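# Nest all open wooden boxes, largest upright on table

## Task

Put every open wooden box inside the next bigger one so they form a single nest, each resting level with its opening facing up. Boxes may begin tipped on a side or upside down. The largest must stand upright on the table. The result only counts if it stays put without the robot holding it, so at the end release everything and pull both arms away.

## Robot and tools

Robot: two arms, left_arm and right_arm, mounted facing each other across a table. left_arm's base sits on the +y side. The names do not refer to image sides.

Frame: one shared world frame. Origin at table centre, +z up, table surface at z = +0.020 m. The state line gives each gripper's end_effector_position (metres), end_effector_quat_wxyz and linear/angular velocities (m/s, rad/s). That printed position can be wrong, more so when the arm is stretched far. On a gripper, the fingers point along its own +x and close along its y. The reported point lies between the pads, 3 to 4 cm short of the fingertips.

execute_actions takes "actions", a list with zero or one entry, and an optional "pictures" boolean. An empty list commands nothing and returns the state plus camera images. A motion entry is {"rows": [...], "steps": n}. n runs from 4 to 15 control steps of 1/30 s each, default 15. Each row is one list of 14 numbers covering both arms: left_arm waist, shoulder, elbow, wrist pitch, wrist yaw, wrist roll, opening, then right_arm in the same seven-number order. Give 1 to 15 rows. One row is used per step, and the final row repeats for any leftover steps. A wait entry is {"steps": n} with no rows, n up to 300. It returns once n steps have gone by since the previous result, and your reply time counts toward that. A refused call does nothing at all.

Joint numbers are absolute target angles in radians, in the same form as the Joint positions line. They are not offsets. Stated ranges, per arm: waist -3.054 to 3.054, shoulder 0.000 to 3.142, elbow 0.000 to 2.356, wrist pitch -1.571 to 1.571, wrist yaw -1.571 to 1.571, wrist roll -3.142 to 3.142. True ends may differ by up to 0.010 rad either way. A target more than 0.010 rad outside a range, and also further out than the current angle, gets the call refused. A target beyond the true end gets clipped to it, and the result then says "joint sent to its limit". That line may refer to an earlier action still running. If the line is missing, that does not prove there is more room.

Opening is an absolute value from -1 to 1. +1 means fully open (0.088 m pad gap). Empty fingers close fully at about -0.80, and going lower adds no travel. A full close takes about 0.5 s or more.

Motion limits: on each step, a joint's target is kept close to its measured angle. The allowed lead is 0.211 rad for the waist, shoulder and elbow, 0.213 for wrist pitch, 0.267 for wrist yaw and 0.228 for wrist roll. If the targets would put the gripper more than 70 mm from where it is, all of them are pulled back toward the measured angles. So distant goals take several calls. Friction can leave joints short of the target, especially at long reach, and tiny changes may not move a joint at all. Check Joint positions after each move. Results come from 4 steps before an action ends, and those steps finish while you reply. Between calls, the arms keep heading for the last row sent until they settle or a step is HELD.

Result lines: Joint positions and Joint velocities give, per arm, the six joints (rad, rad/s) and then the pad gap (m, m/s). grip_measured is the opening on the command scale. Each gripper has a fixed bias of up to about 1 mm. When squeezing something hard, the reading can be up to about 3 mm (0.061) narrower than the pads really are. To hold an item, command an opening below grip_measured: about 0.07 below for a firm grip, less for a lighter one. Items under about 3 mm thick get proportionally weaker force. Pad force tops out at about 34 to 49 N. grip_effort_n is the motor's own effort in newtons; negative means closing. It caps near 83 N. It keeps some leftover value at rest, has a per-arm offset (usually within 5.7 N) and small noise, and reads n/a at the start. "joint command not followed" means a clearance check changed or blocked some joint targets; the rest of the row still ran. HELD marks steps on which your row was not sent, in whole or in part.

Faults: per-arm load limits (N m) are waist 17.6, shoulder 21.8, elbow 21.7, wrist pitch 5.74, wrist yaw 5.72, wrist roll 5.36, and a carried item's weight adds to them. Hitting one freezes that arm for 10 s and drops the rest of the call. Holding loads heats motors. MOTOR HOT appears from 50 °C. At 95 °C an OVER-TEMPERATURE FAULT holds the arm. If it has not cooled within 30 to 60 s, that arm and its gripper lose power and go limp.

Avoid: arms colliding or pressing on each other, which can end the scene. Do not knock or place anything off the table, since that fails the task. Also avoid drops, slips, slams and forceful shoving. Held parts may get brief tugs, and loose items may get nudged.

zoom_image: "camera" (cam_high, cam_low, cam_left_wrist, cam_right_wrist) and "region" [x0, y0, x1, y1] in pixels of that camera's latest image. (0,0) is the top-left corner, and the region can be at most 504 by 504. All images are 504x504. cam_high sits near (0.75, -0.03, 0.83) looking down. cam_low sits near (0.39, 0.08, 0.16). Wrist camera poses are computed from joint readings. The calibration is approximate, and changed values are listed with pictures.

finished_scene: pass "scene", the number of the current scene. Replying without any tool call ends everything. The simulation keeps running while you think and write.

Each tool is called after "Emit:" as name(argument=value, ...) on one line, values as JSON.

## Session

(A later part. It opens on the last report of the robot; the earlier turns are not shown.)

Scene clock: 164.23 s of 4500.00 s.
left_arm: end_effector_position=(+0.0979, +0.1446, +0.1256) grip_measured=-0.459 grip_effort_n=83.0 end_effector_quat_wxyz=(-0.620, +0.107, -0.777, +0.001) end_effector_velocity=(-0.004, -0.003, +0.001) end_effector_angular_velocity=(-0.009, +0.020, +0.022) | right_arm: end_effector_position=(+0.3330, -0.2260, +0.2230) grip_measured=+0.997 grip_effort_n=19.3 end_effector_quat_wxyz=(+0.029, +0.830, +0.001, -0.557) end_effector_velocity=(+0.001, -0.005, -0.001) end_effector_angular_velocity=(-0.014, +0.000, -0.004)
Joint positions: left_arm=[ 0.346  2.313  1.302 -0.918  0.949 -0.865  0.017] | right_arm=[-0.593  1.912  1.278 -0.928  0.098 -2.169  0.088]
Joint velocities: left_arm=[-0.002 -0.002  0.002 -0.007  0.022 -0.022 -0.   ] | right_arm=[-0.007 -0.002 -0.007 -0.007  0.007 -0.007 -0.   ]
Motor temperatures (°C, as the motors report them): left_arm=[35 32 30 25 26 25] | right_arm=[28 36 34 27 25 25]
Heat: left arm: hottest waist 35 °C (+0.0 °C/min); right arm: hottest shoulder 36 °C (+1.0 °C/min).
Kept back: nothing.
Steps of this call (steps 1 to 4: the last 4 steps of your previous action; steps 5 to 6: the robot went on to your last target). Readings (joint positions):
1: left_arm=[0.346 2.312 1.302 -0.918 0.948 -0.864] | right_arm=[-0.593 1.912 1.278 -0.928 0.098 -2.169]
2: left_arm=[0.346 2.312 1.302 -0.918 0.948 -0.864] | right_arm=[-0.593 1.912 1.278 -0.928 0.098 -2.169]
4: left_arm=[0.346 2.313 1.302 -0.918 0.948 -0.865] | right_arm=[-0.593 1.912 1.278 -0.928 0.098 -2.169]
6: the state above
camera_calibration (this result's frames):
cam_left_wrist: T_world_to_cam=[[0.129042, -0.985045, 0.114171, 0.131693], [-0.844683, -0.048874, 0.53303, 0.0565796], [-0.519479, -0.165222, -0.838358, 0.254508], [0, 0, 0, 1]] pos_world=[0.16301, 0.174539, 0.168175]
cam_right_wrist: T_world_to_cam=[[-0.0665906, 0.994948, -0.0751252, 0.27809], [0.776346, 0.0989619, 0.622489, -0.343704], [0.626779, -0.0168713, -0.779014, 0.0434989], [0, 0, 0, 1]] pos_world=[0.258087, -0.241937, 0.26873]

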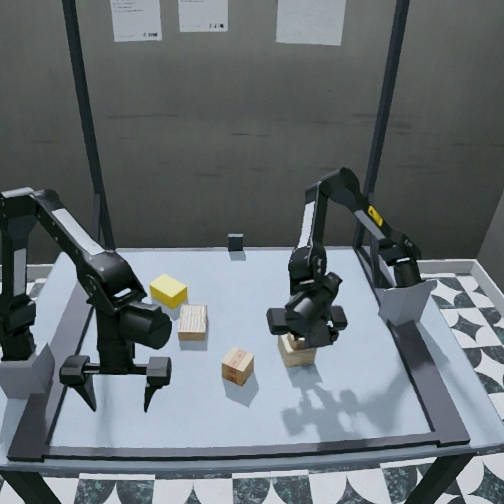

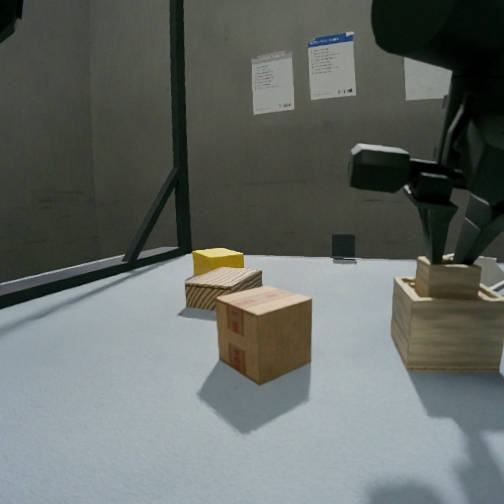

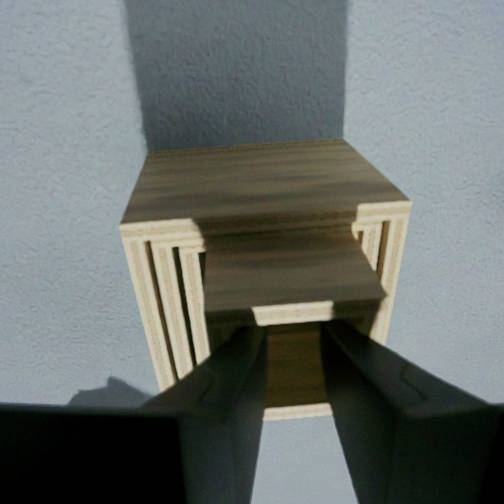

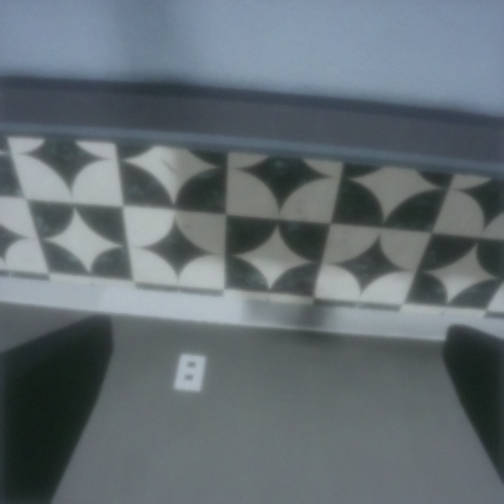

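Emit:
execute_actions(actions=[{"rows":[[0.36,2.295,1.31,-0.93,0.94,-0.85,0.1,-0.593,1.912,1.278,-0.928,0.098,-2.169,1],[0.365,2.28,1.32,-0.95,0.93,-0.84,0.1,-0.593,1.912,1.278,-0.928,0.098,-2.169,1],[0.365,2.28,1.335,-0.98,0.925,-0.82,0.1,-0.593,1.912,1.278,-0.928,0.098,-2.169,1],[0.365,2.285,1.35,-1.01,0.92,-0.80,0.1,-0.593,1.912,1.278,-0.928,0.098,-2.169,1],[0.365,2.29,1.365,-1.045,0.915,-0.79,0.1,-0.593,1.912,1.278,-0.928,0.098,-2.169,1],[0.365,2.295,1.38,-1.08,0.905,-0.775,0.1,-0.593,1.912,1.278,-0.928,0.098,-2.169,1]],"steps":15}])

Emit:
execute_actions(actions=[{"steps":8}], pictures=true)

Emit:
zoom_image(camera="cam_left_wrist", region=[130, 150, 420, 350])

Scene clock: 164.87 s of 4500.00 s.
left_arm: end_effector_position=(+0.0923, +0.1446, +0.1407) grip_measured=-0.459 grip_effort_n=83.0 end_effector_quat_wxyz=(-0.622, +0.084, -0.779, -0.006) end_effector_velocity=(-0.006, +0.007, +0.024) end_effector_angular_velocity=(+0.084, +0.014, +0.043) | right_arm: end_effector_position=(+0.3330, -0.2260, +0.2230) grip_measured=+0.997 grip_effort_n=19.8 end_effector_quat_wxyz=(+0.029, +0.830, +0.001, -0.557) end_effector_velocity=(+0.000, +0.001, +0.000) end_effector_angular_velocity=(+0.008, +0.003, +0.008)
Joint positions: left_arm=[ 0.356  2.304  1.364 -1.054  0.913 -0.789  0.017] | right_arm=[-0.593  1.912  1.278 -0.928  0.098 -2.169  0.088]
Joint velocities: left_arm=[ 0.032 -0.007  0.085 -0.212 -0.066  0.051 -0.   ] | right_arm=[-0.002 -0.002 -0.002  0.007 -0.007 -0.007  0.   ]
Motor temperatures (°C, as the motors report them): left_arm=[35 32 30 25 26 25] | right_arm=[28 36 34 27 25 25]
Heat: left arm: hottest waist 35 °C (+0.0 °C/min); right arm: hottest shoulder 36 °C (+1.0 °C/min).
Steps of this call (steps 1 to 8: the robot went on to your last target; steps 9 to 19: the first 11 steps of this action). Readings (joint positions):
9: left_arm=[0.347 2.309 1.303 -0.918 0.949 -0.865] | right_arm=[-0.593 1.912 1.278 -0.928 0.098 -2.169]
10: left_arm=[0.349 2.305 1.304 -0.919 0.948 -0.863] | right_arm=[-0.593 1.912 1.278 -0.928 0.098 -2.169]
12: left_arm=[0.352 2.304 1.314 -0.937 0.937 -0.845] | right_arm=[-0.593 1.912 1.278 -0.928 0.098 -2.169]
16: left_arm=[0.353 2.304 1.345 -1.025 0.917 -0.803] | right_arm=[-0.593 1.912 1.278 -0.928 0.098 -2.169]
19: the state above

Scene clock: 165.13 s of 4500.00 s.
left_arm: end_effector_position=(+0.0914, +0.1454, +0.1429) grip_measured=-0.459 grip_effort_n=83.0 end_effector_quat_wxyz=(-0.620, +0.083, -0.780, -0.009) end_effector_velocity=(-0.001, +0.001, +0.002) end_effector_angular_velocity=(+0.024, -0.008, +0.008) | right_arm: end_effector_position=(+0.3330, -0.2260, +0.2230) grip_measured=+0.997 grip_effort_n=19.3 end_effector_quat_wxyz=(+0.029, +0.830, +0.001, -0.557) end_effector_velocity=(-0.001, -0.000, +0.001) end_effector_angular_velocity=(+0.005, +0.007, -0.008)
Joint positions: left_arm=[ 0.359  2.304  1.371 -1.075  0.909 -0.779  0.017] | right_arm=[-0.593  1.912  1.278 -0.928  0.098 -2.169  0.088]
Joint velocities: left_arm=[-0.002 -0.002  0.012 -0.022 -0.022 -0.007 -0.   ] | right_arm=[-0.002 -0.002  0.002 -0.007 -0.007  0.007 -0.   ]
Motor temperatures (°C, as the motors report them): left_arm=[35 32 30 25 26 25] | right_arm=[28 36 34 27 25 25]
Heat: left arm: hottest waist 35 °C (+0.0 °C/min); right arm: hottest shoulder 36 °C (+1.0 °C/min).
Kept back: nothing.
Steps of this call (steps 1 to 4: the last 4 steps of your previous action; steps 5 to 8: the robot went on to your last target). Readings (joint positions):
1: left_arm=[0.357 2.304 1.366 -1.060 0.912 -0.786] | right_arm=[-0.593 1.912 1.278 -0.928 0.098 -2.169]
2: left_arm=[0.358 2.304 1.368 -1.064 0.911 -0.784] | right_arm=[-0.593 1.912 1.278 -0.928 0.098 -2.169]
4: left_arm=[0.359 2.304 1.369 -1.070 0.910 -0.782] | right_arm=[-0.593 1.912 1.278 -0.928 0.098 -2.169]
8: the state above
camera_calibration (this result's frames):
cam_left_wrist: T_world_to_cam=[[0.103814, -0.992278, 0.0678728, 0.141371], [-0.843441, -0.0516663, 0.534732, 0.0419829], [-0.527096, -0.112759, -0.842291, 0.259397], [0, 0, 0, 1]] pos_world=[0.157461, 0.171698, 0.186443]
cam_right_wrist: T_world_to_cam=[[-0.0665906, 0.994948, -0.0751252, 0.27809], [0.776346, 0.0989619, 0.622489, -0.343704], [0.626779, -0.0168713, -0.779014, 0.0434989], [0, 0, 0, 1]] pos_world=[0.258087, -0.241937, 0.26873]

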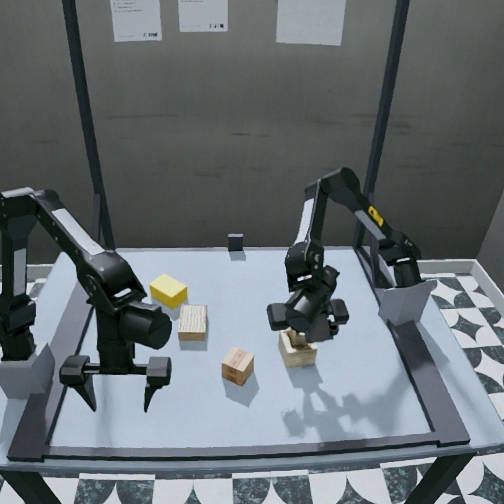

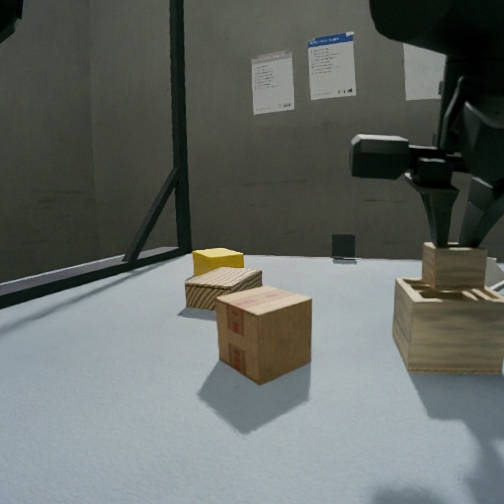

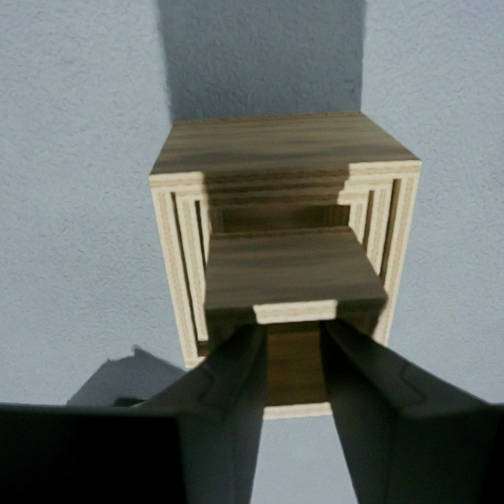

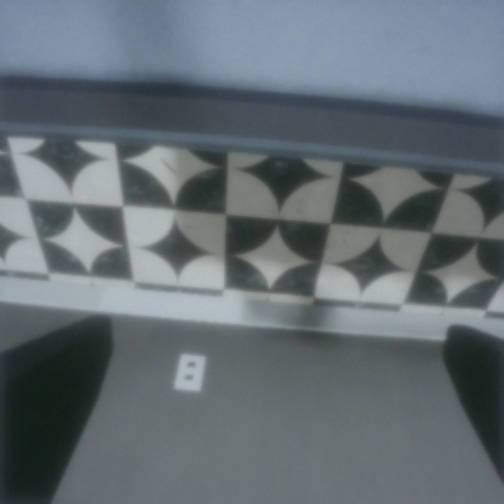

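Region (130, 150, 420, 350) of cam_left_wrist's 504x504 image, scaled by 1.738, with more detail than that image has; it fills the top 348 rows of this view, and the rest is white.

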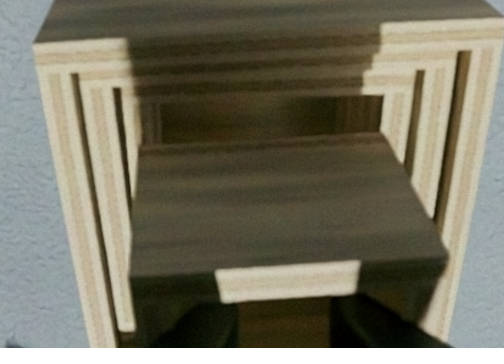

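Emit:
execute_actions(actions=[{"rows":[[0.372,2.325,1.40,-1.078,0.908,-0.775,0.1,-0.593,1.912,1.278,-0.928,0.098,-2.169,1]],"steps":15}])

Emit:
execute_actions(actions=[{"steps":6}], pictures=true)

Emit:
zoom_image(camera="cam_left_wrist", region=[130, 150, 420, 350])

Scene clock: 165.70 s of 4500.00 s.
left_arm: end_effector_position=(+0.0959, +0.1427, +0.1457) grip_measured=-0.459 grip_effort_n=83.0 end_effector_quat_wxyz=(-0.623, +0.085, -0.778, -0.006) end_effector_velocity=(+0.001, +0.007, -0.008) end_effector_angular_velocity=(+0.031, +0.020, +0.042) | right_arm: end_effector_position=(+0.3330, -0.2260, +0.2230) grip_measured=+0.997 grip_effort_n=19.8 end_effector_quat_wxyz=(+0.029, +0.830, +0.001, -0.557) end_effector_velocity=(+0.000, -0.003, +0.000) end_effector_angular_velocity=(-0.012, -0.002, +0.001)
Joint positions: left_arm=[ 0.367  2.313  1.391 -1.079  0.909 -0.778  0.017] | right_arm=[-0.593  1.912  1.278 -0.928  0.098 -2.169  0.088]
Joint velocities: left_arm=[-0.002  0.022 -0.007 -0.007 -0.007 -0.022  0.   ] | right_arm=[-0.002 -0.002 -0.002 -0.007  0.007 -0.007 -0.   ]
Motor temperatures (°C, as the motors report them): left_arm=[35 32 30 25 26 25] | right_arm=[28 36 34 27 25 25]
Heat: left arm: hottest waist 35 °C (+0.0 °C/min); right arm: hottest shoulder 36 °C (+1.0 °C/min).
Steps of this call (steps 1 to 6: the robot went on to your last target; steps 7 to 17: the first 11 steps of this action). Readings (joint positions):
7: left_arm=[0.360 2.304 1.374 -1.079 0.909 -0.778] | right_arm=[-0.593 1.912 1.278 -0.928 0.098 -2.169]
8: left_arm=[0.360 2.305 1.377 -1.079 0.909 -0.778] | right_arm=[-0.593 1.912 1.278 -0.928 0.098 -2.169]
10: left_arm=[0.363 2.307 1.384 -1.079 0.909 -0.778] | right_arm=[-0.593 1.912 1.278 -0.928 0.098 -2.169]
14: left_arm=[0.367 2.310 1.391 -1.079 0.909 -0.778] | right_arm=[-0.593 1.912 1.278 -0.928 0.098 -2.169]
17: the state above

Scene clock: 165.90 s of 4500.00 s.
left_arm: end_effector_position=(+0.0961, +0.1427, +0.1455) grip_measured=-0.459 grip_effort_n=83.0 end_effector_quat_wxyz=(-0.622, +0.085, -0.778, -0.006) end_effector_velocity=(-0.001, +0.002, -0.001) end_effector_angular_velocity=(+0.013, +0.001, +0.009) | right_arm: end_effector_position=(+0.3330, -0.2260, +0.2230) grip_measured=+0.997 grip_effort_n=19.8 end_effector_quat_wxyz=(+0.029, +0.830, +0.001, -0.557) end_effector_velocity=(-0.003, -0.005, -0.002) end_effector_angular_velocity=(-0.015, +0.020, -0.014)
Joint positions: left_arm=[ 0.367  2.315  1.392 -1.079  0.909 -0.778  0.017] | right_arm=[-0.593  1.912  1.278 -0.928  0.098 -2.169  0.088]
Joint velocities: left_arm=[-0.002 -0.002 -0.002 -0.007 -0.007 -0.007 -0.   ] | right_arm=[-0.002  0.002 -0.002 -0.022 -0.007  0.007 -0.   ]
Motor temperatures (°C, as the motors report them): left_arm=[35 32 30 25 26 25] | right_arm=[28 36 34 27 25 25]
Heat: left arm: hottest waist 35 °C (+0.0 °C/min); right arm: hottest shoulder 36 °C (+1.0 °C/min).
Kept back: nothing.
Steps of this call (steps 1 to 4: the last 4 steps of your previous action; steps 5 to 6: the robot went on to your last target). Readings (joint positions):
1: left_arm=[0.367 2.314 1.391 -1.079 0.909 -0.778] | right_arm=[-0.593 1.912 1.278 -0.928 0.098 -2.169]
2: left_arm=[0.367 2.314 1.391 -1.079 0.909 -0.778] | right_arm=[-0.593 1.912 1.278 -0.928 0.098 -2.169]
4: left_arm=[0.367 2.315 1.392 -1.079 0.909 -0.778] | right_arm=[-0.593 1.912 1.278 -0.928 0.098 -2.169]
6: the state above
camera_calibration (this result's frames):
cam_left_wrist: T_world_to_cam=[[0.1041, -0.991634, 0.076326, 0.136673], [-0.846439, -0.0480395, 0.530314, 0.0448709], [-0.52221, -0.119811, -0.844359, 0.264574], [0, 0, 0, 1]] pos_world=[0.161916, 0.169384, 0.189168]
cam_right_wrist: T_world_to_cam=[[-0.0665906, 0.994948, -0.0751252, 0.27809], [0.776346, 0.0989619, 0.622489, -0.343704], [0.626779, -0.0168713, -0.779014, 0.0434989], [0, 0, 0, 1]] pos_world=[0.258087, -0.241937, 0.26873]

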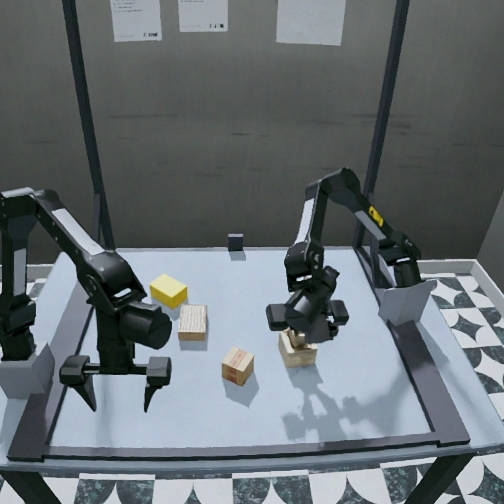

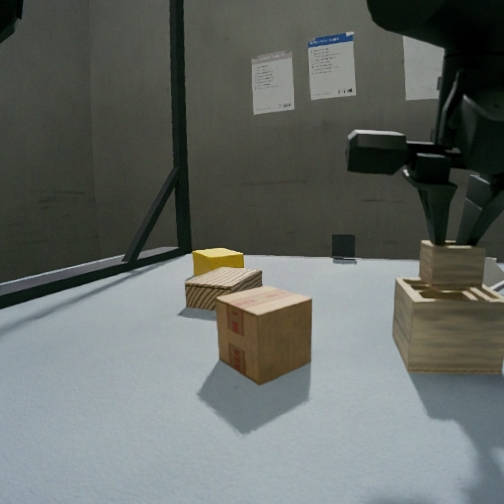

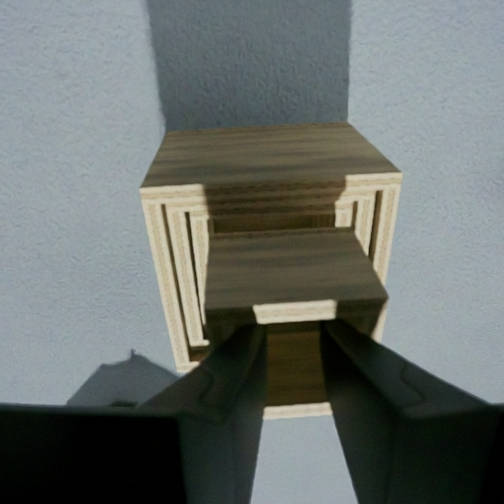

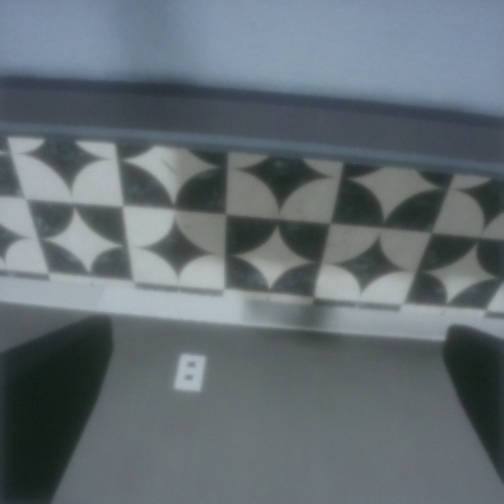

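Region (130, 150, 420, 350) of cam_left_wrist's 504x504 image, scaled by 1.738, with more detail than that image has; it fills the top 348 rows of this view, and the rest is white.

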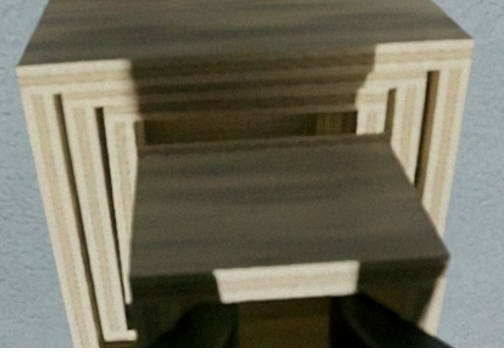

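Emit:
execute_actions(actions=[{"rows":[[0.379,2.36,1.41,-1.068,0.908,-0.772,0.1,-0.593,1.912,1.278,-0.928,0.098,-2.169,1]],"steps":15}])

Emit:
execute_actions(actions=[{"steps":6}], pictures=true)

Emit:
zoom_image(camera="cam_left_wrist", region=[130, 150, 420, 350])

Scene clock: 166.60 s of 4500.00 s.
left_arm: end_effector_position=(+0.1042, +0.1455, +0.1397) grip_measured=-0.459 grip_effort_n=83.0 end_effector_quat_wxyz=(-0.620, +0.089, -0.780, -0.011) end_effector_velocity=(-0.000, +0.003, -0.000) end_effector_angular_velocity=(+0.029, -0.002, +0.014) | right_arm: end_effector_position=(+0.3330, -0.2260, +0.2230) grip_measured=+0.997 grip_effort_n=19.3 end_effector_quat_wxyz=(+0.029, +0.830, +0.001, -0.557) end_effector_velocity=(-0.003, -0.001, -0.001) end_effector_angular_velocity=(+0.003, +0.023, +0.006)
Joint positions: left_arm=[ 0.374  2.349  1.401 -1.07   0.909 -0.775  0.017] | right_arm=[-0.593  1.912  1.278 -0.928  0.098 -2.169  0.088]
Joint velocities: left_arm=[-0.002  0.002  0.007 -0.022 -0.022 -0.007 -0.   ] | right_arm=[-0.002 -0.002 -0.002 -0.007 -0.022 -0.007 -0.   ]
Motor temperatures (°C, as the motors report them): left_arm=[35 32 30 25 26 25] | right_arm=[28 36 34 27 25 25]
Heat: left arm: hottest waist 35 °C (+0.0 °C/min); right arm: hottest shoulder 36 °C (+1.0 °C/min).
Steps of this call (steps 1 to 10: the robot went on to your last target; steps 11 to 21: the first 11 steps of this action). Readings (joint positions):
11: left_arm=[0.367 2.317 1.393 -1.079 0.909 -0.778] | right_arm=[-0.593 1.912 1.278 -0.928 0.098 -2.169]
12: left_arm=[0.368 2.322 1.396 -1.078 0.909 -0.777] | right_arm=[-0.593 1.912 1.278 -0.928 0.098 -2.169]
14: left_arm=[0.370 2.334 1.401 -1.072 0.909 -0.776] | right_arm=[-0.593 1.912 1.278 -0.928 0.098 -2.169]
18: left_arm=[0.373 2.348 1.401 -1.071 0.909 -0.775] | right_arm=[-0.593 1.912 1.278 -0.928 0.098 -2.169]
21: the state above

Scene clock: 166.80 s of 4500.00 s.
left_arm: end_effector_position=(+0.1043, +0.1454, +0.1398) grip_measured=-0.459 grip_effort_n=83.0 end_effector_quat_wxyz=(-0.620, +0.089, -0.780, -0.011) end_effector_velocity=(-0.003, +0.001, -0.001) end_effector_angular_velocity=(+0.007, +0.015, +0.028) | right_arm: end_effector_position=(+0.3330, -0.2260, +0.2230) grip_measured=+0.997 grip_effort_n=19.3 end_effector_quat_wxyz=(+0.029, +0.830, +0.001, -0.557) end_effector_velocity=(-0.002, -0.003, -0.002) end_effector_angular_velocity=(+0.000, +0.025, +0.001)
Joint positions: left_arm=[ 0.374  2.349  1.402 -1.07   0.909 -0.775  0.017] | right_arm=[-0.593  1.912  1.278 -0.928  0.098 -2.169  0.088]
Joint velocities: left_arm=[-0.002 -0.002 -0.007 -0.007  0.007 -0.022 -0.   ] | right_arm=[-0.007 -0.002 -0.007 -0.007 -0.022 -0.007 -0.   ]
Motor temperatures (°C, as the motors report them): left_arm=[35 32 30 25 26 25] | right_arm=[28 36 34 27 25 25]
Heat: left arm: hottest waist 35 °C (+0.0 °C/min); right arm: hottest shoulder 36 °C (+1.0 °C/min).
Kept back: nothing.
Steps of this call (steps 1 to 4: the last 4 steps of your previous action; steps 5 to 6: the robot went on to your last target). Readings (joint positions):
1: left_arm=[0.374 2.349 1.402 -1.070 0.909 -0.775] | right_arm=[-0.593 1.912 1.278 -0.928 0.098 -2.169]
2: left_arm=[0.374 2.349 1.402 -1.070 0.909 -0.775] | right_arm=[-0.593 1.912 1.278 -0.928 0.098 -2.169]
4: left_arm=[0.374 2.349 1.402 -1.070 0.909 -0.775] | right_arm=[-0.593 1.912 1.278 -0.928 0.098 -2.169]
6: the state above
camera_calibration (this result's frames):
cam_left_wrist: T_world_to_cam=[[0.116176, -0.990571, 0.0726051, 0.138011], [-0.842138, -0.0594827, 0.535972, 0.0553928], [-0.526599, -0.12341, -0.841108, 0.264869], [0, 0, 0, 1]] pos_world=[0.170095, 0.172692, 0.183075]
cam_right_wrist: T_world_to_cam=[[-0.0665906, 0.994948, -0.0751252, 0.27809], [0.776346, 0.0989619, 0.622489, -0.343704], [0.626779, -0.0168713, -0.779014, 0.0434989], [0, 0, 0, 1]] pos_world=[0.258087, -0.241937, 0.26873]

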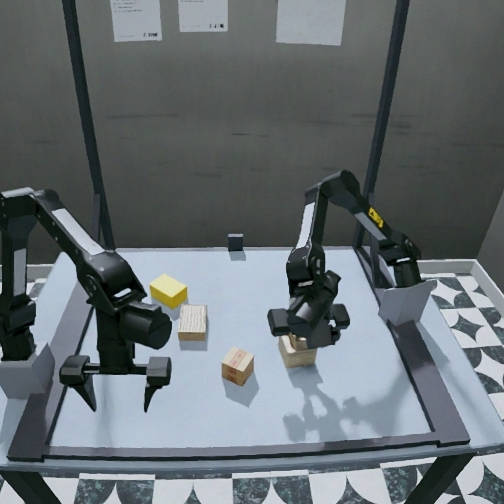

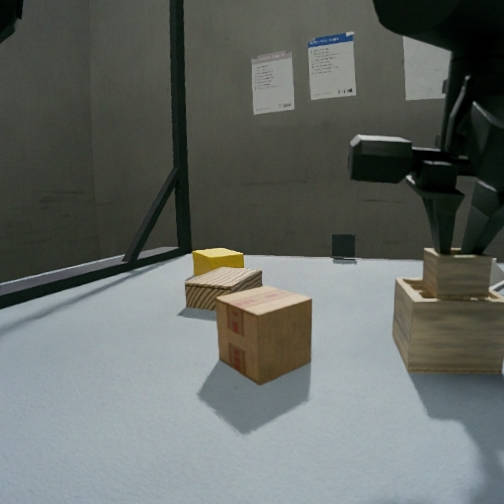

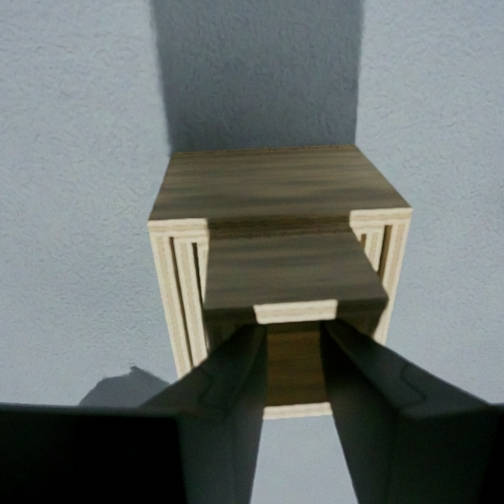

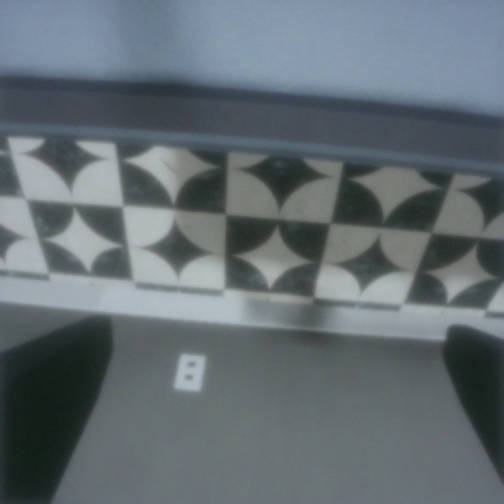

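Region (130, 150, 420, 350) of cam_left_wrist's 504x504 image, scaled by 1.738, with more detail than that image has; it fills the top 348 rows of this view, and the rest is white.

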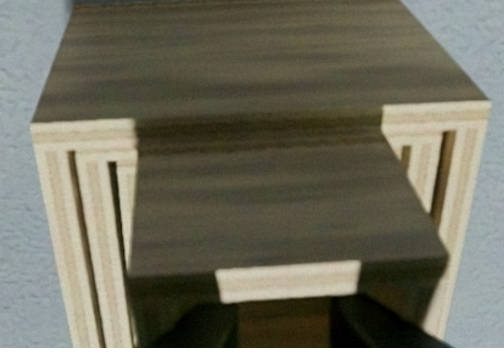

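Emit:
execute_actions(actions=[{"rows":[[0.357,2.328,1.383,-1.068,0.908,-0.78,0.1,-0.593,1.912,1.278,-0.928,0.098,-2.169,1]],"steps":15}])

Emit:
execute_actions(actions=[{"steps":6}], pictures=true)

Emit:
zoom_image(camera="cam_left_wrist", region=[130, 150, 420, 350])

Scene clock: 167.47 s of 4500.00 s.
left_arm: end_effector_position=(+0.0985, +0.1463, +0.1350) grip_measured=-0.459 grip_effort_n=83.0 end_effector_quat_wxyz=(-0.617, +0.082, -0.782, -0.015) end_effector_velocity=(-0.001, -0.004, +0.004) end_effector_angular_velocity=(-0.013, -0.027, -0.022) | right_arm: end_effector_position=(+0.3330, -0.2260, +0.2230) grip_measured=+0.997 grip_effort_n=19.3 end_effector_quat_wxyz=(+0.029, +0.830, +0.001, -0.557) end_effector_velocity=(-0.002, -0.003, +0.000) end_effector_angular_velocity=(-0.018, +0.016, +0.015)
Joint positions: left_arm=[ 0.357  2.344  1.389 -1.069  0.909 -0.776  0.017] | right_arm=[-0.593  1.912  1.278 -0.928  0.098 -2.169  0.088]
Joint velocities: left_arm=[-0.002 -0.027 -0.007  0.022 -0.007 -0.007 -0.   ] | right_arm=[-0.002 -0.002  0.002 -0.022 -0.007 -0.022 -0.   ]
Motor temperatures (°C, as the motors report them): left_arm=[35 32 30 25 26 25] | right_arm=[28 36 34 27 25 25]
Heat: left arm: hottest waist 35 °C (+0.0 °C/min); right arm: hottest shoulder 36 °C (+1.0 °C/min).
Steps of this call (steps 1 to 9: the robot went on to your last target; steps 10 to 20: the first 11 steps of this action). Readings (joint positions):
10: left_arm=[0.373 2.349 1.402 -1.070 0.909 -0.775] | right_arm=[-0.593 1.912 1.278 -0.928 0.098 -2.169]
11: left_arm=[0.372 2.349 1.401 -1.069 0.909 -0.775] | right_arm=[-0.593 1.912 1.278 -0.928 0.098 -2.169]
13: left_arm=[0.367 2.349 1.397 -1.069 0.909 -0.775] | right_arm=[-0.593 1.912 1.278 -0.928 0.098 -2.169]
17: left_arm=[0.358 2.347 1.390 -1.069 0.909 -0.776] | right_arm=[-0.593 1.912 1.278 -0.928 0.098 -2.169]
20: the state above

Scene clock: 167.67 s of 4500.00 s.
left_arm: end_effector_position=(+0.0982, +0.1462, +0.1353) grip_measured=-0.459 grip_effort_n=83.0 end_effector_quat_wxyz=(-0.618, +0.082, -0.782, -0.014) end_effector_velocity=(-0.001, +0.005, +0.000) end_effector_angular_velocity=(+0.029, -0.000, +0.020) | right_arm: end_effector_position=(+0.3330, -0.2260, +0.2230) grip_measured=+0.997 grip_effort_n=18.8 end_effector_quat_wxyz=(+0.029, +0.830, +0.001, -0.557) end_effector_velocity=(+0.000, +0.001, +0.000) end_effector_angular_velocity=(+0.013, +0.002, -0.006)
Joint positions: left_arm=[ 0.357  2.342  1.389 -1.069  0.909 -0.777  0.017] | right_arm=[-0.593  1.912  1.278 -0.928  0.098 -2.169  0.088]
Joint velocities: left_arm=[ 0.002 -0.002 -0.002 -0.022 -0.022 -0.007 -0.   ] | right_arm=[-0.002 -0.002 -0.002  0.007 -0.007  0.007 -0.   ]
Motor temperatures (°C, as the motors report them): left_arm=[35 32 30 25 26 25] | right_arm=[28 36 34 27 25 25]
Heat: left arm: hottest waist 35 °C (+0.0 °C/min); right arm: hottest shoulder 36 °C (+1.0 °C/min).
Kept back: nothing.
Steps of this call (steps 1 to 4: the last 4 steps of your previous action; steps 5 to 6: the robot went on to your last target). Readings (joint positions):
1: left_arm=[0.357 2.344 1.389 -1.069 0.909 -0.777] | right_arm=[-0.593 1.912 1.278 -0.928 0.098 -2.169]
2: left_arm=[0.357 2.343 1.389 -1.069 0.909 -0.777] | right_arm=[-0.593 1.912 1.278 -0.928 0.098 -2.169]
4: left_arm=[0.357 2.342 1.389 -1.069 0.909 -0.777] | right_arm=[-0.593 1.912 1.278 -0.928 0.098 -2.169]
6: the state above
camera_calibration (this result's frames):
cam_left_wrist: T_world_to_cam=[[0.109312, -0.992312, 0.0580396, 0.142769], [-0.838567, -0.060709, 0.541406, 0.0517508], [-0.53372, -0.107852, -0.838755, 0.256144], [0, 0, 0, 1]] pos_world=[0.164499, 0.172438, 0.178537]
cam_right_wrist: T_world_to_cam=[[-0.0665906, 0.994948, -0.0751252, 0.27809], [0.776346, 0.0989619, 0.622489, -0.343704], [0.626779, -0.0168713, -0.779014, 0.0434989], [0, 0, 0, 1]] pos_world=[0.258087, -0.241937, 0.26873]

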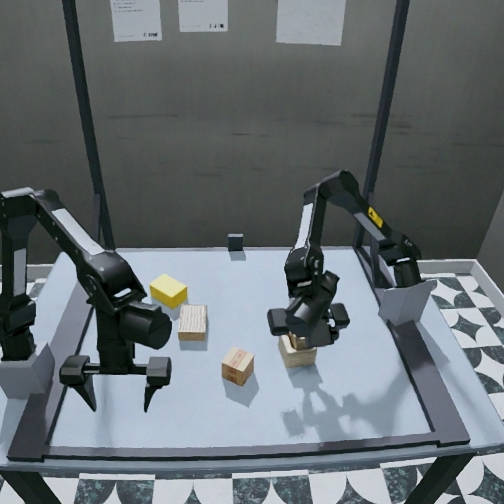

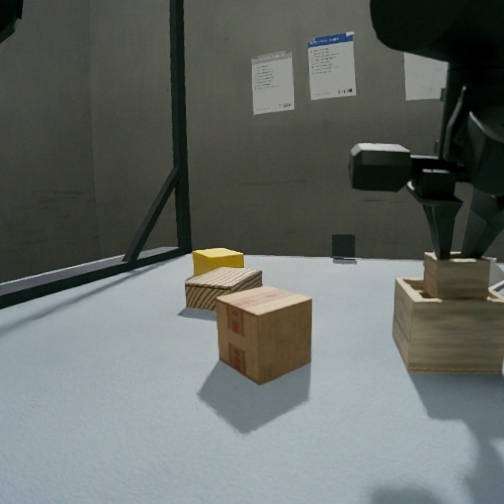

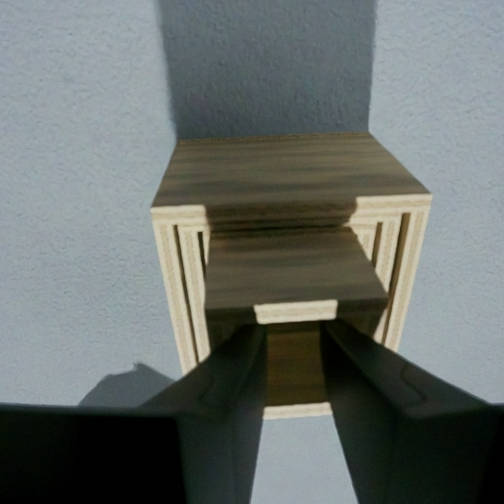

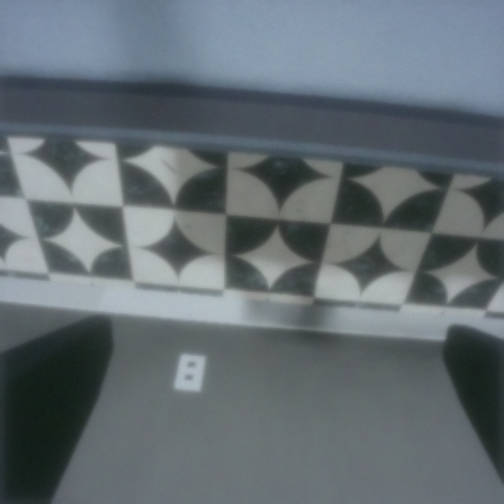

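Region (130, 150, 420, 350) of cam_left_wrist's 504x504 image, scaled by 1.738, with more detail than that image has; it fills the top 348 rows of this view, and the rest is white.

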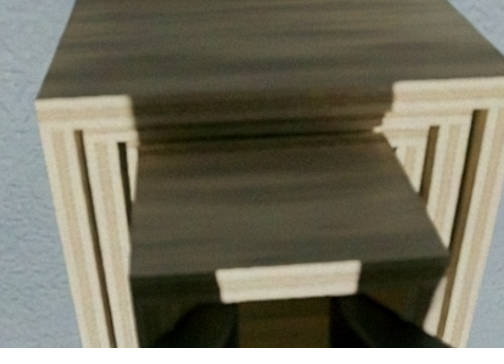

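Emit:
execute_actions(actions=[{"rows":[[0.36,2.325,1.389,-1.069,0.909,-0.777,0.1,-0.593,1.912,1.278,-0.928,0.098,-2.169,1],[0.36,2.325,1.389,-1.06,0.909,-0.777,0.1,-0.593,1.912,1.278,-0.928,0.098,-2.169,1],[0.36,2.325,1.389,-1.045,0.909,-0.777,0.1,-0.593,1.912,1.278,-0.928,0.098,-2.169,1],[0.36,2.325,1.389,-1.045,0.909,-0.777,0.1,-0.593,1.912,1.278,-0.928,0.098,-2.169,1],[0.36,2.325,1.389,-1.045,0.909,-0.777,0.1,-0.593,1.912,1.278,-0.928,0.098,-2.169,1],[0.36,2.325,1.389,-1.045,0.909,-0.777,0.1,-0.593,1.912,1.278,-0.928,0.098,-2.169,1],[0.36,2.325,1.389,-1.045,0.909,-0.777,0.1,-0.593,1.912,1.278,-0.928,0.098,-2.169,1],[0.35,2.35,1.387,-1.04,0.912,-0.78,0.1,-0.593,1.912,1.278,-0.928,0.098,-2.169,1],[0.345,2.36,1.385,-1.035,0.914,-0.785,0.1,-0.593,1.912,1.278,-0.928,0.098,-2.169,1],[0.34,2.37,1.383,-1.03,0.916,-0.79,0.1,-0.593,1.912,1.278,-0.928,0.098,-2.169,1]],"steps":15}])

Emit:
execute_actions(actions=[{"steps":6}], pictures=true)

Scene clock: 168.63 s of 4500.00 s.
left_arm: end_effector_position=(+0.1004, +0.1431, +0.1337) grip_measured=-0.459 grip_effort_n=83.0 end_effector_quat_wxyz=(-0.622, +0.078, -0.779, -0.004) end_effector_velocity=(-0.010, -0.011, -0.034) end_effector_angular_velocity=(+0.027, +0.039, -0.039) | right_arm: end_effector_position=(+0.3330, -0.2260, +0.2230) grip_measured=+0.997 grip_effort_n=19.8 end_effector_quat_wxyz=(+0.029, +0.830, +0.001, -0.557) end_effector_velocity=(-0.002, -0.001, +0.001) end_effector_angular_velocity=(+0.008, +0.020, +0.003)
Joint positions: left_arm=[ 0.352  2.342  1.388 -1.041  0.909 -0.78   0.017] | right_arm=[-0.593  1.912  1.278 -0.928  0.098 -2.169  0.088]
Joint velocities: left_arm=[-0.09   0.051  0.002  0.066  0.037 -0.037 -0.   ] | right_arm=[-0.007 -0.007 -0.002 -0.007 -0.022 -0.007  0.   ]
Motor temperatures (°C, as the motors report them): left_arm=[35 33 30 25 26 25] | right_arm=[28 36 34 27 25 25]
Heat: left arm: hottest waist 35 °C (+0.0 °C/min); right arm: hottest shoulder 36 °C (+1.0 °C/min).
Steps of this call (steps 1 to 15: the robot went on to your last target; steps 16 to 18: nothing new was sent; steps 19 to 29: the first 11 steps of this action). Readings (joint positions):
19: left_arm=[0.357 2.342 1.388 -1.069 0.909 -0.777] | right_arm=[-0.593 1.912 1.278 -0.928 0.098 -2.169]
20: left_arm=[0.357 2.342 1.388 -1.069 0.909 -0.777] | right_arm=[-0.593 1.912 1.278 -0.928 0.098 -2.169]
22: left_arm=[0.357 2.341 1.388 -1.061 0.909 -0.777] | right_arm=[-0.593 1.912 1.278 -0.928 0.098 -2.169]
26: left_arm=[0.357 2.340 1.388 -1.051 0.909 -0.777] | right_arm=[-0.593 1.912 1.278 -0.928 0.098 -2.169]
29: the state above

Scene clock: 168.83 s of 4500.00 s.
left_arm: end_effector_position=(+0.1001, +0.1430, +0.1324) grip_measured=-0.459 grip_effort_n=83.0 end_effector_quat_wxyz=(-0.620, +0.081, -0.780, -0.007) end_effector_velocity=(-0.000, +0.002, -0.001) end_effector_angular_velocity=(+0.007, +0.016, +0.035) | right_arm: end_effector_position=(+0.3330, -0.2260, +0.2230) grip_measured=+0.997 grip_effort_n=18.4 end_effector_quat_wxyz=(+0.029, +0.830, +0.001, -0.557) end_effector_velocity=(-0.003, -0.000, +0.000) end_effector_angular_velocity=(+0.007, +0.020, +0.008)
Joint positions: left_arm=[ 0.35   2.346  1.388 -1.041  0.913 -0.787  0.017] | right_arm=[-0.593  1.912  1.278 -0.928  0.098 -2.169  0.088]
Joint velocities: left_arm=[ 0.002  0.007 -0.002 -0.007  0.007 -0.022 -0.001] | right_arm=[-0.002 -0.007 -0.002 -0.007 -0.022 -0.007  0.   ]
Motor temperatures (°C, as the motors report them): left_arm=[35 33 30 25 26 25] | right_arm=[28 36 34 27 25 25]
Heat: left arm: hottest waist 35 °C (+0.0 °C/min); right arm: hottest shoulder 36 °C (+1.0 °C/min).
Kept back: nothing.
Steps of this call (steps 1 to 4: the last 4 steps of your previous action; steps 5 to 6: the robot went on to your last target). Readings (joint positions):
1: left_arm=[0.350 2.344 1.388 -1.041 0.912 -0.783] | right_arm=[-0.593 1.912 1.278 -0.928 0.098 -2.169]
2: left_arm=[0.350 2.344 1.388 -1.041 0.912 -0.784] | right_arm=[-0.593 1.912 1.278 -0.928 0.098 -2.169]
4: left_arm=[0.350 2.346 1.388 -1.041 0.913 -0.785] | right_arm=[-0.593 1.912 1.278 -0.928 0.098 -2.169]
6: the state above
camera_calibration (this result's frames):
cam_left_wrist: T_world_to_cam=[[0.0991986, -0.992684, 0.0688367, 0.139159], [-0.843325, -0.0471512, 0.535331, 0.0540723], [-0.528169, -0.111156, -0.841833, 0.254647], [0, 0, 0, 1]] pos_world=[0.166293, 0.168996, 0.175844]
cam_right_wrist: T_world_to_cam=[[-0.0665906, 0.994948, -0.0751252, 0.27809], [0.776346, 0.0989619, 0.622489, -0.343704], [0.626779, -0.0168713, -0.779014, 0.0434989], [0, 0, 0, 1]] pos_world=[0.258087, -0.241937, 0.26873]

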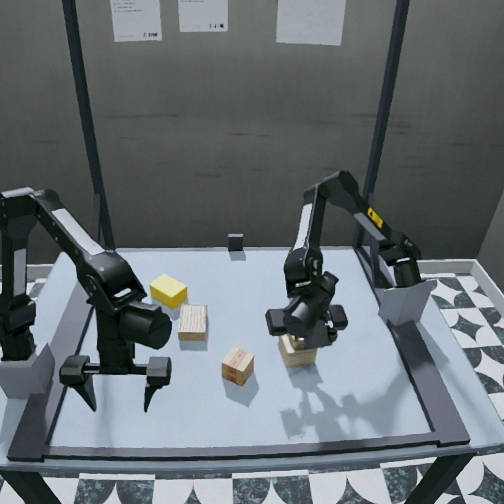

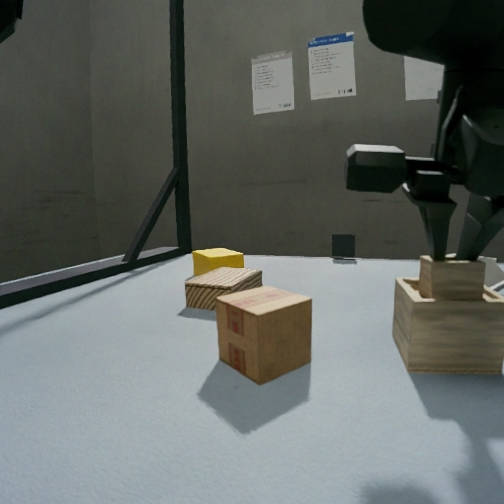

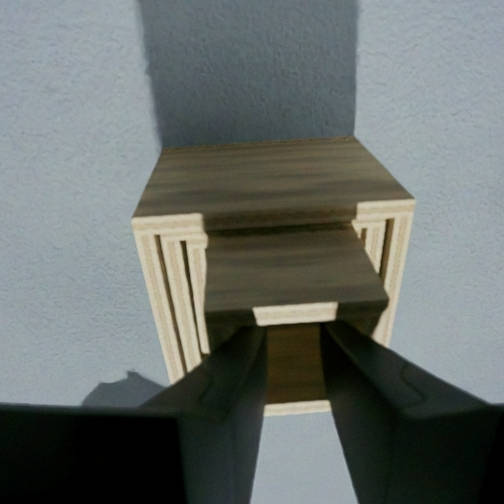

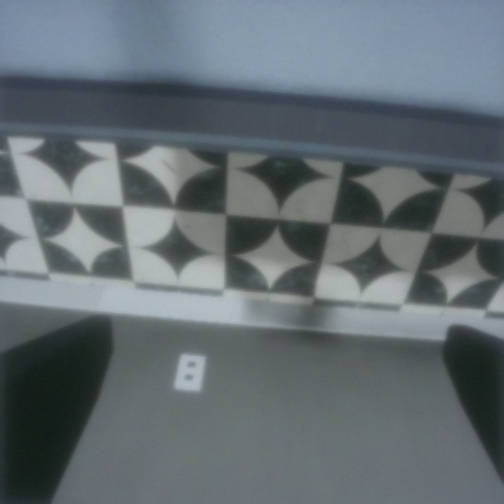

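Emit:
execute_actions(actions=[{"rows":[[0.34,2.365,1.383,-1.05,0.916,-0.79,0.1,-0.593,1.912,1.278,-0.928,0.098,-2.169,1],[0.34,2.365,1.383,-1.06,0.916,-0.79,0.1,-0.593,1.912,1.278,-0.928,0.098,-2.169,1],[0.34,2.365,1.383,-1.07,0.916,-0.79,0.1,-0.593,1.912,1.278,-0.928,0.098,-2.169,1]],"steps":15}], pictures=true)

Scene clock: 169.40 s of 4500.00 s.
left_arm: end_effector_position=(+0.0968, +0.1449, +0.1321) grip_measured=-0.457 grip_effort_n=83.0 end_effector_quat_wxyz=(-0.614, +0.084, -0.785, -0.017) end_effector_velocity=(-0.006, +0.001, -0.001) end_effector_angular_velocity=(+0.012, +0.019, +0.016) | right_arm: end_effector_position=(+0.3330, -0.2260, +0.2230) grip_measured=+0.997 grip_effort_n=19.3 end_effector_quat_wxyz=(+0.029, +0.830, +0.001, -0.557) end_effector_velocity=(-0.001, -0.002, -0.000) end_effector_angular_velocity=(-0.004, +0.010, +0.004)
Joint positions: left_arm=[ 0.349  2.348  1.388 -1.064  0.917 -0.788  0.017] | right_arm=[-0.593  1.912  1.278 -0.928  0.098 -2.169  0.088]
Joint velocities: left_arm=[-0.007 -0.002 -0.002 -0.022  0.007 -0.007 -0.   ] | right_arm=[-0.002 -0.002 -0.002 -0.007 -0.007 -0.007  0.   ]
Motor temperatures (°C, as the motors report them): left_arm=[35 32 30 25 26 25] | right_arm=[28 36 34 27 25 25]
Heat: left arm: hottest waist 35 °C (+0.0 °C/min); right arm: hottest shoulder 36 °C (+0.0 °C/min).
Steps of this call (steps 1 to 6: the robot went on to your last target; steps 7 to 17: the first 11 steps of this action). Readings (joint positions):
7: left_arm=[0.350 2.347 1.388 -1.040 0.915 -0.788] | right_arm=[-0.593 1.912 1.278 -0.928 0.098 -2.169]
8: left_arm=[0.350 2.347 1.388 -1.042 0.915 -0.788] | right_arm=[-0.593 1.912 1.278 -0.928 0.098 -2.169]
10: left_arm=[0.350 2.347 1.388 -1.047 0.917 -0.788] | right_arm=[-0.593 1.912 1.278 -0.928 0.098 -2.169]
14: left_arm=[0.349 2.348 1.388 -1.060 0.917 -0.788] | right_arm=[-0.593 1.912 1.278 -0.928 0.098 -2.169]
17: the state above
camera_calibration (this result's frames):
cam_left_wrist: T_world_to_cam=[[0.116113, -0.991674, 0.0556771, 0.141424], [-0.833265, -0.0667515, 0.548829, 0.0516155], [-0.540543, -0.11012, -0.834078, 0.252871], [0, 0, 0, 1]] pos_world=[0.163276, 0.171538, 0.174712]
cam_right_wrist: T_world_to_cam=[[-0.0665906, 0.994948, -0.0751252, 0.27809], [0.776346, 0.0989619, 0.622489, -0.343704], [0.626779, -0.0168713, -0.779014, 0.0434989], [0, 0, 0, 1]] pos_world=[0.258087, -0.241937, 0.26873]

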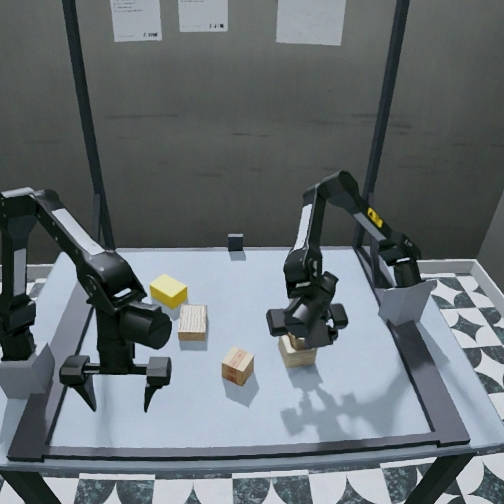

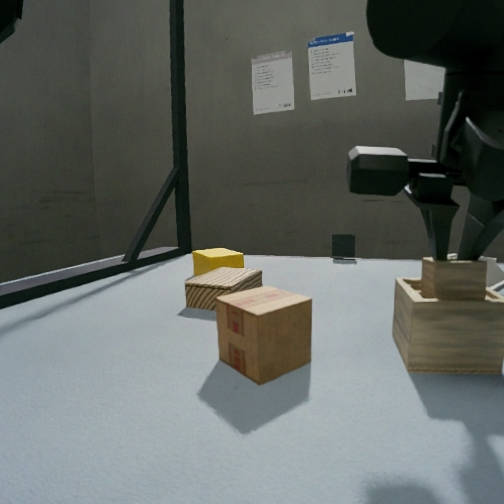

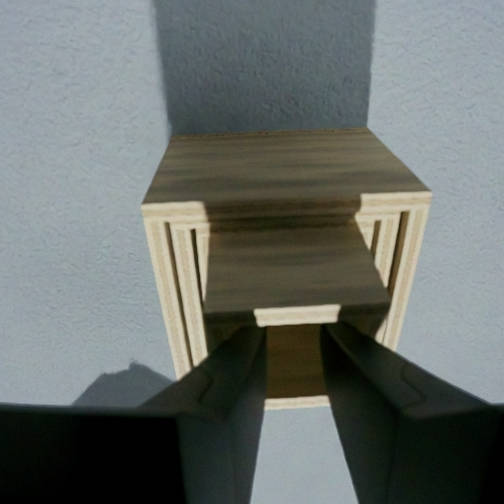

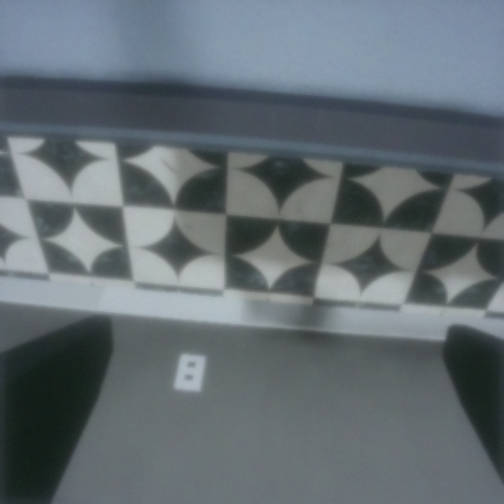

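Emit:
zoom_image(camera="cam_low", region=[380, 220, 504, 340])

Emit:
zoom_image(camera="cam_left_wrist", region=[130, 170, 440, 400])

Region (380, 220, 504, 340) of cam_low's 504x504 image, scaled by 4.065, with more detail than that image has; it fills the top 488 rows of this view, and the rest is white.

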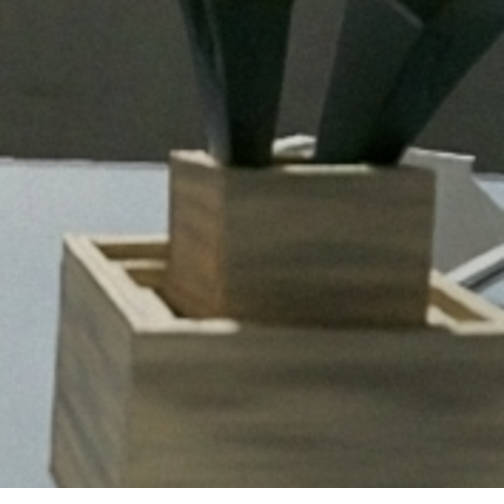

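Region (130, 170, 440, 400) of cam_left_wrist's 504x504 image, scaled by 1.626, with more detail than that image has; it fills the top 374 rows of this view, and the rest is white.

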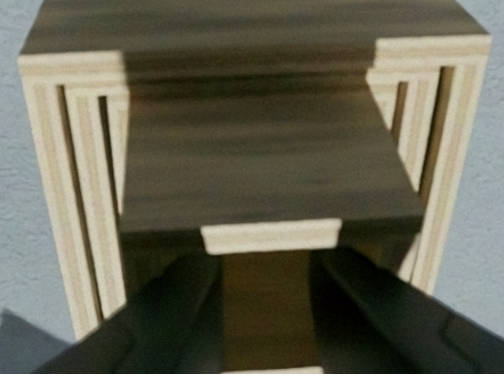

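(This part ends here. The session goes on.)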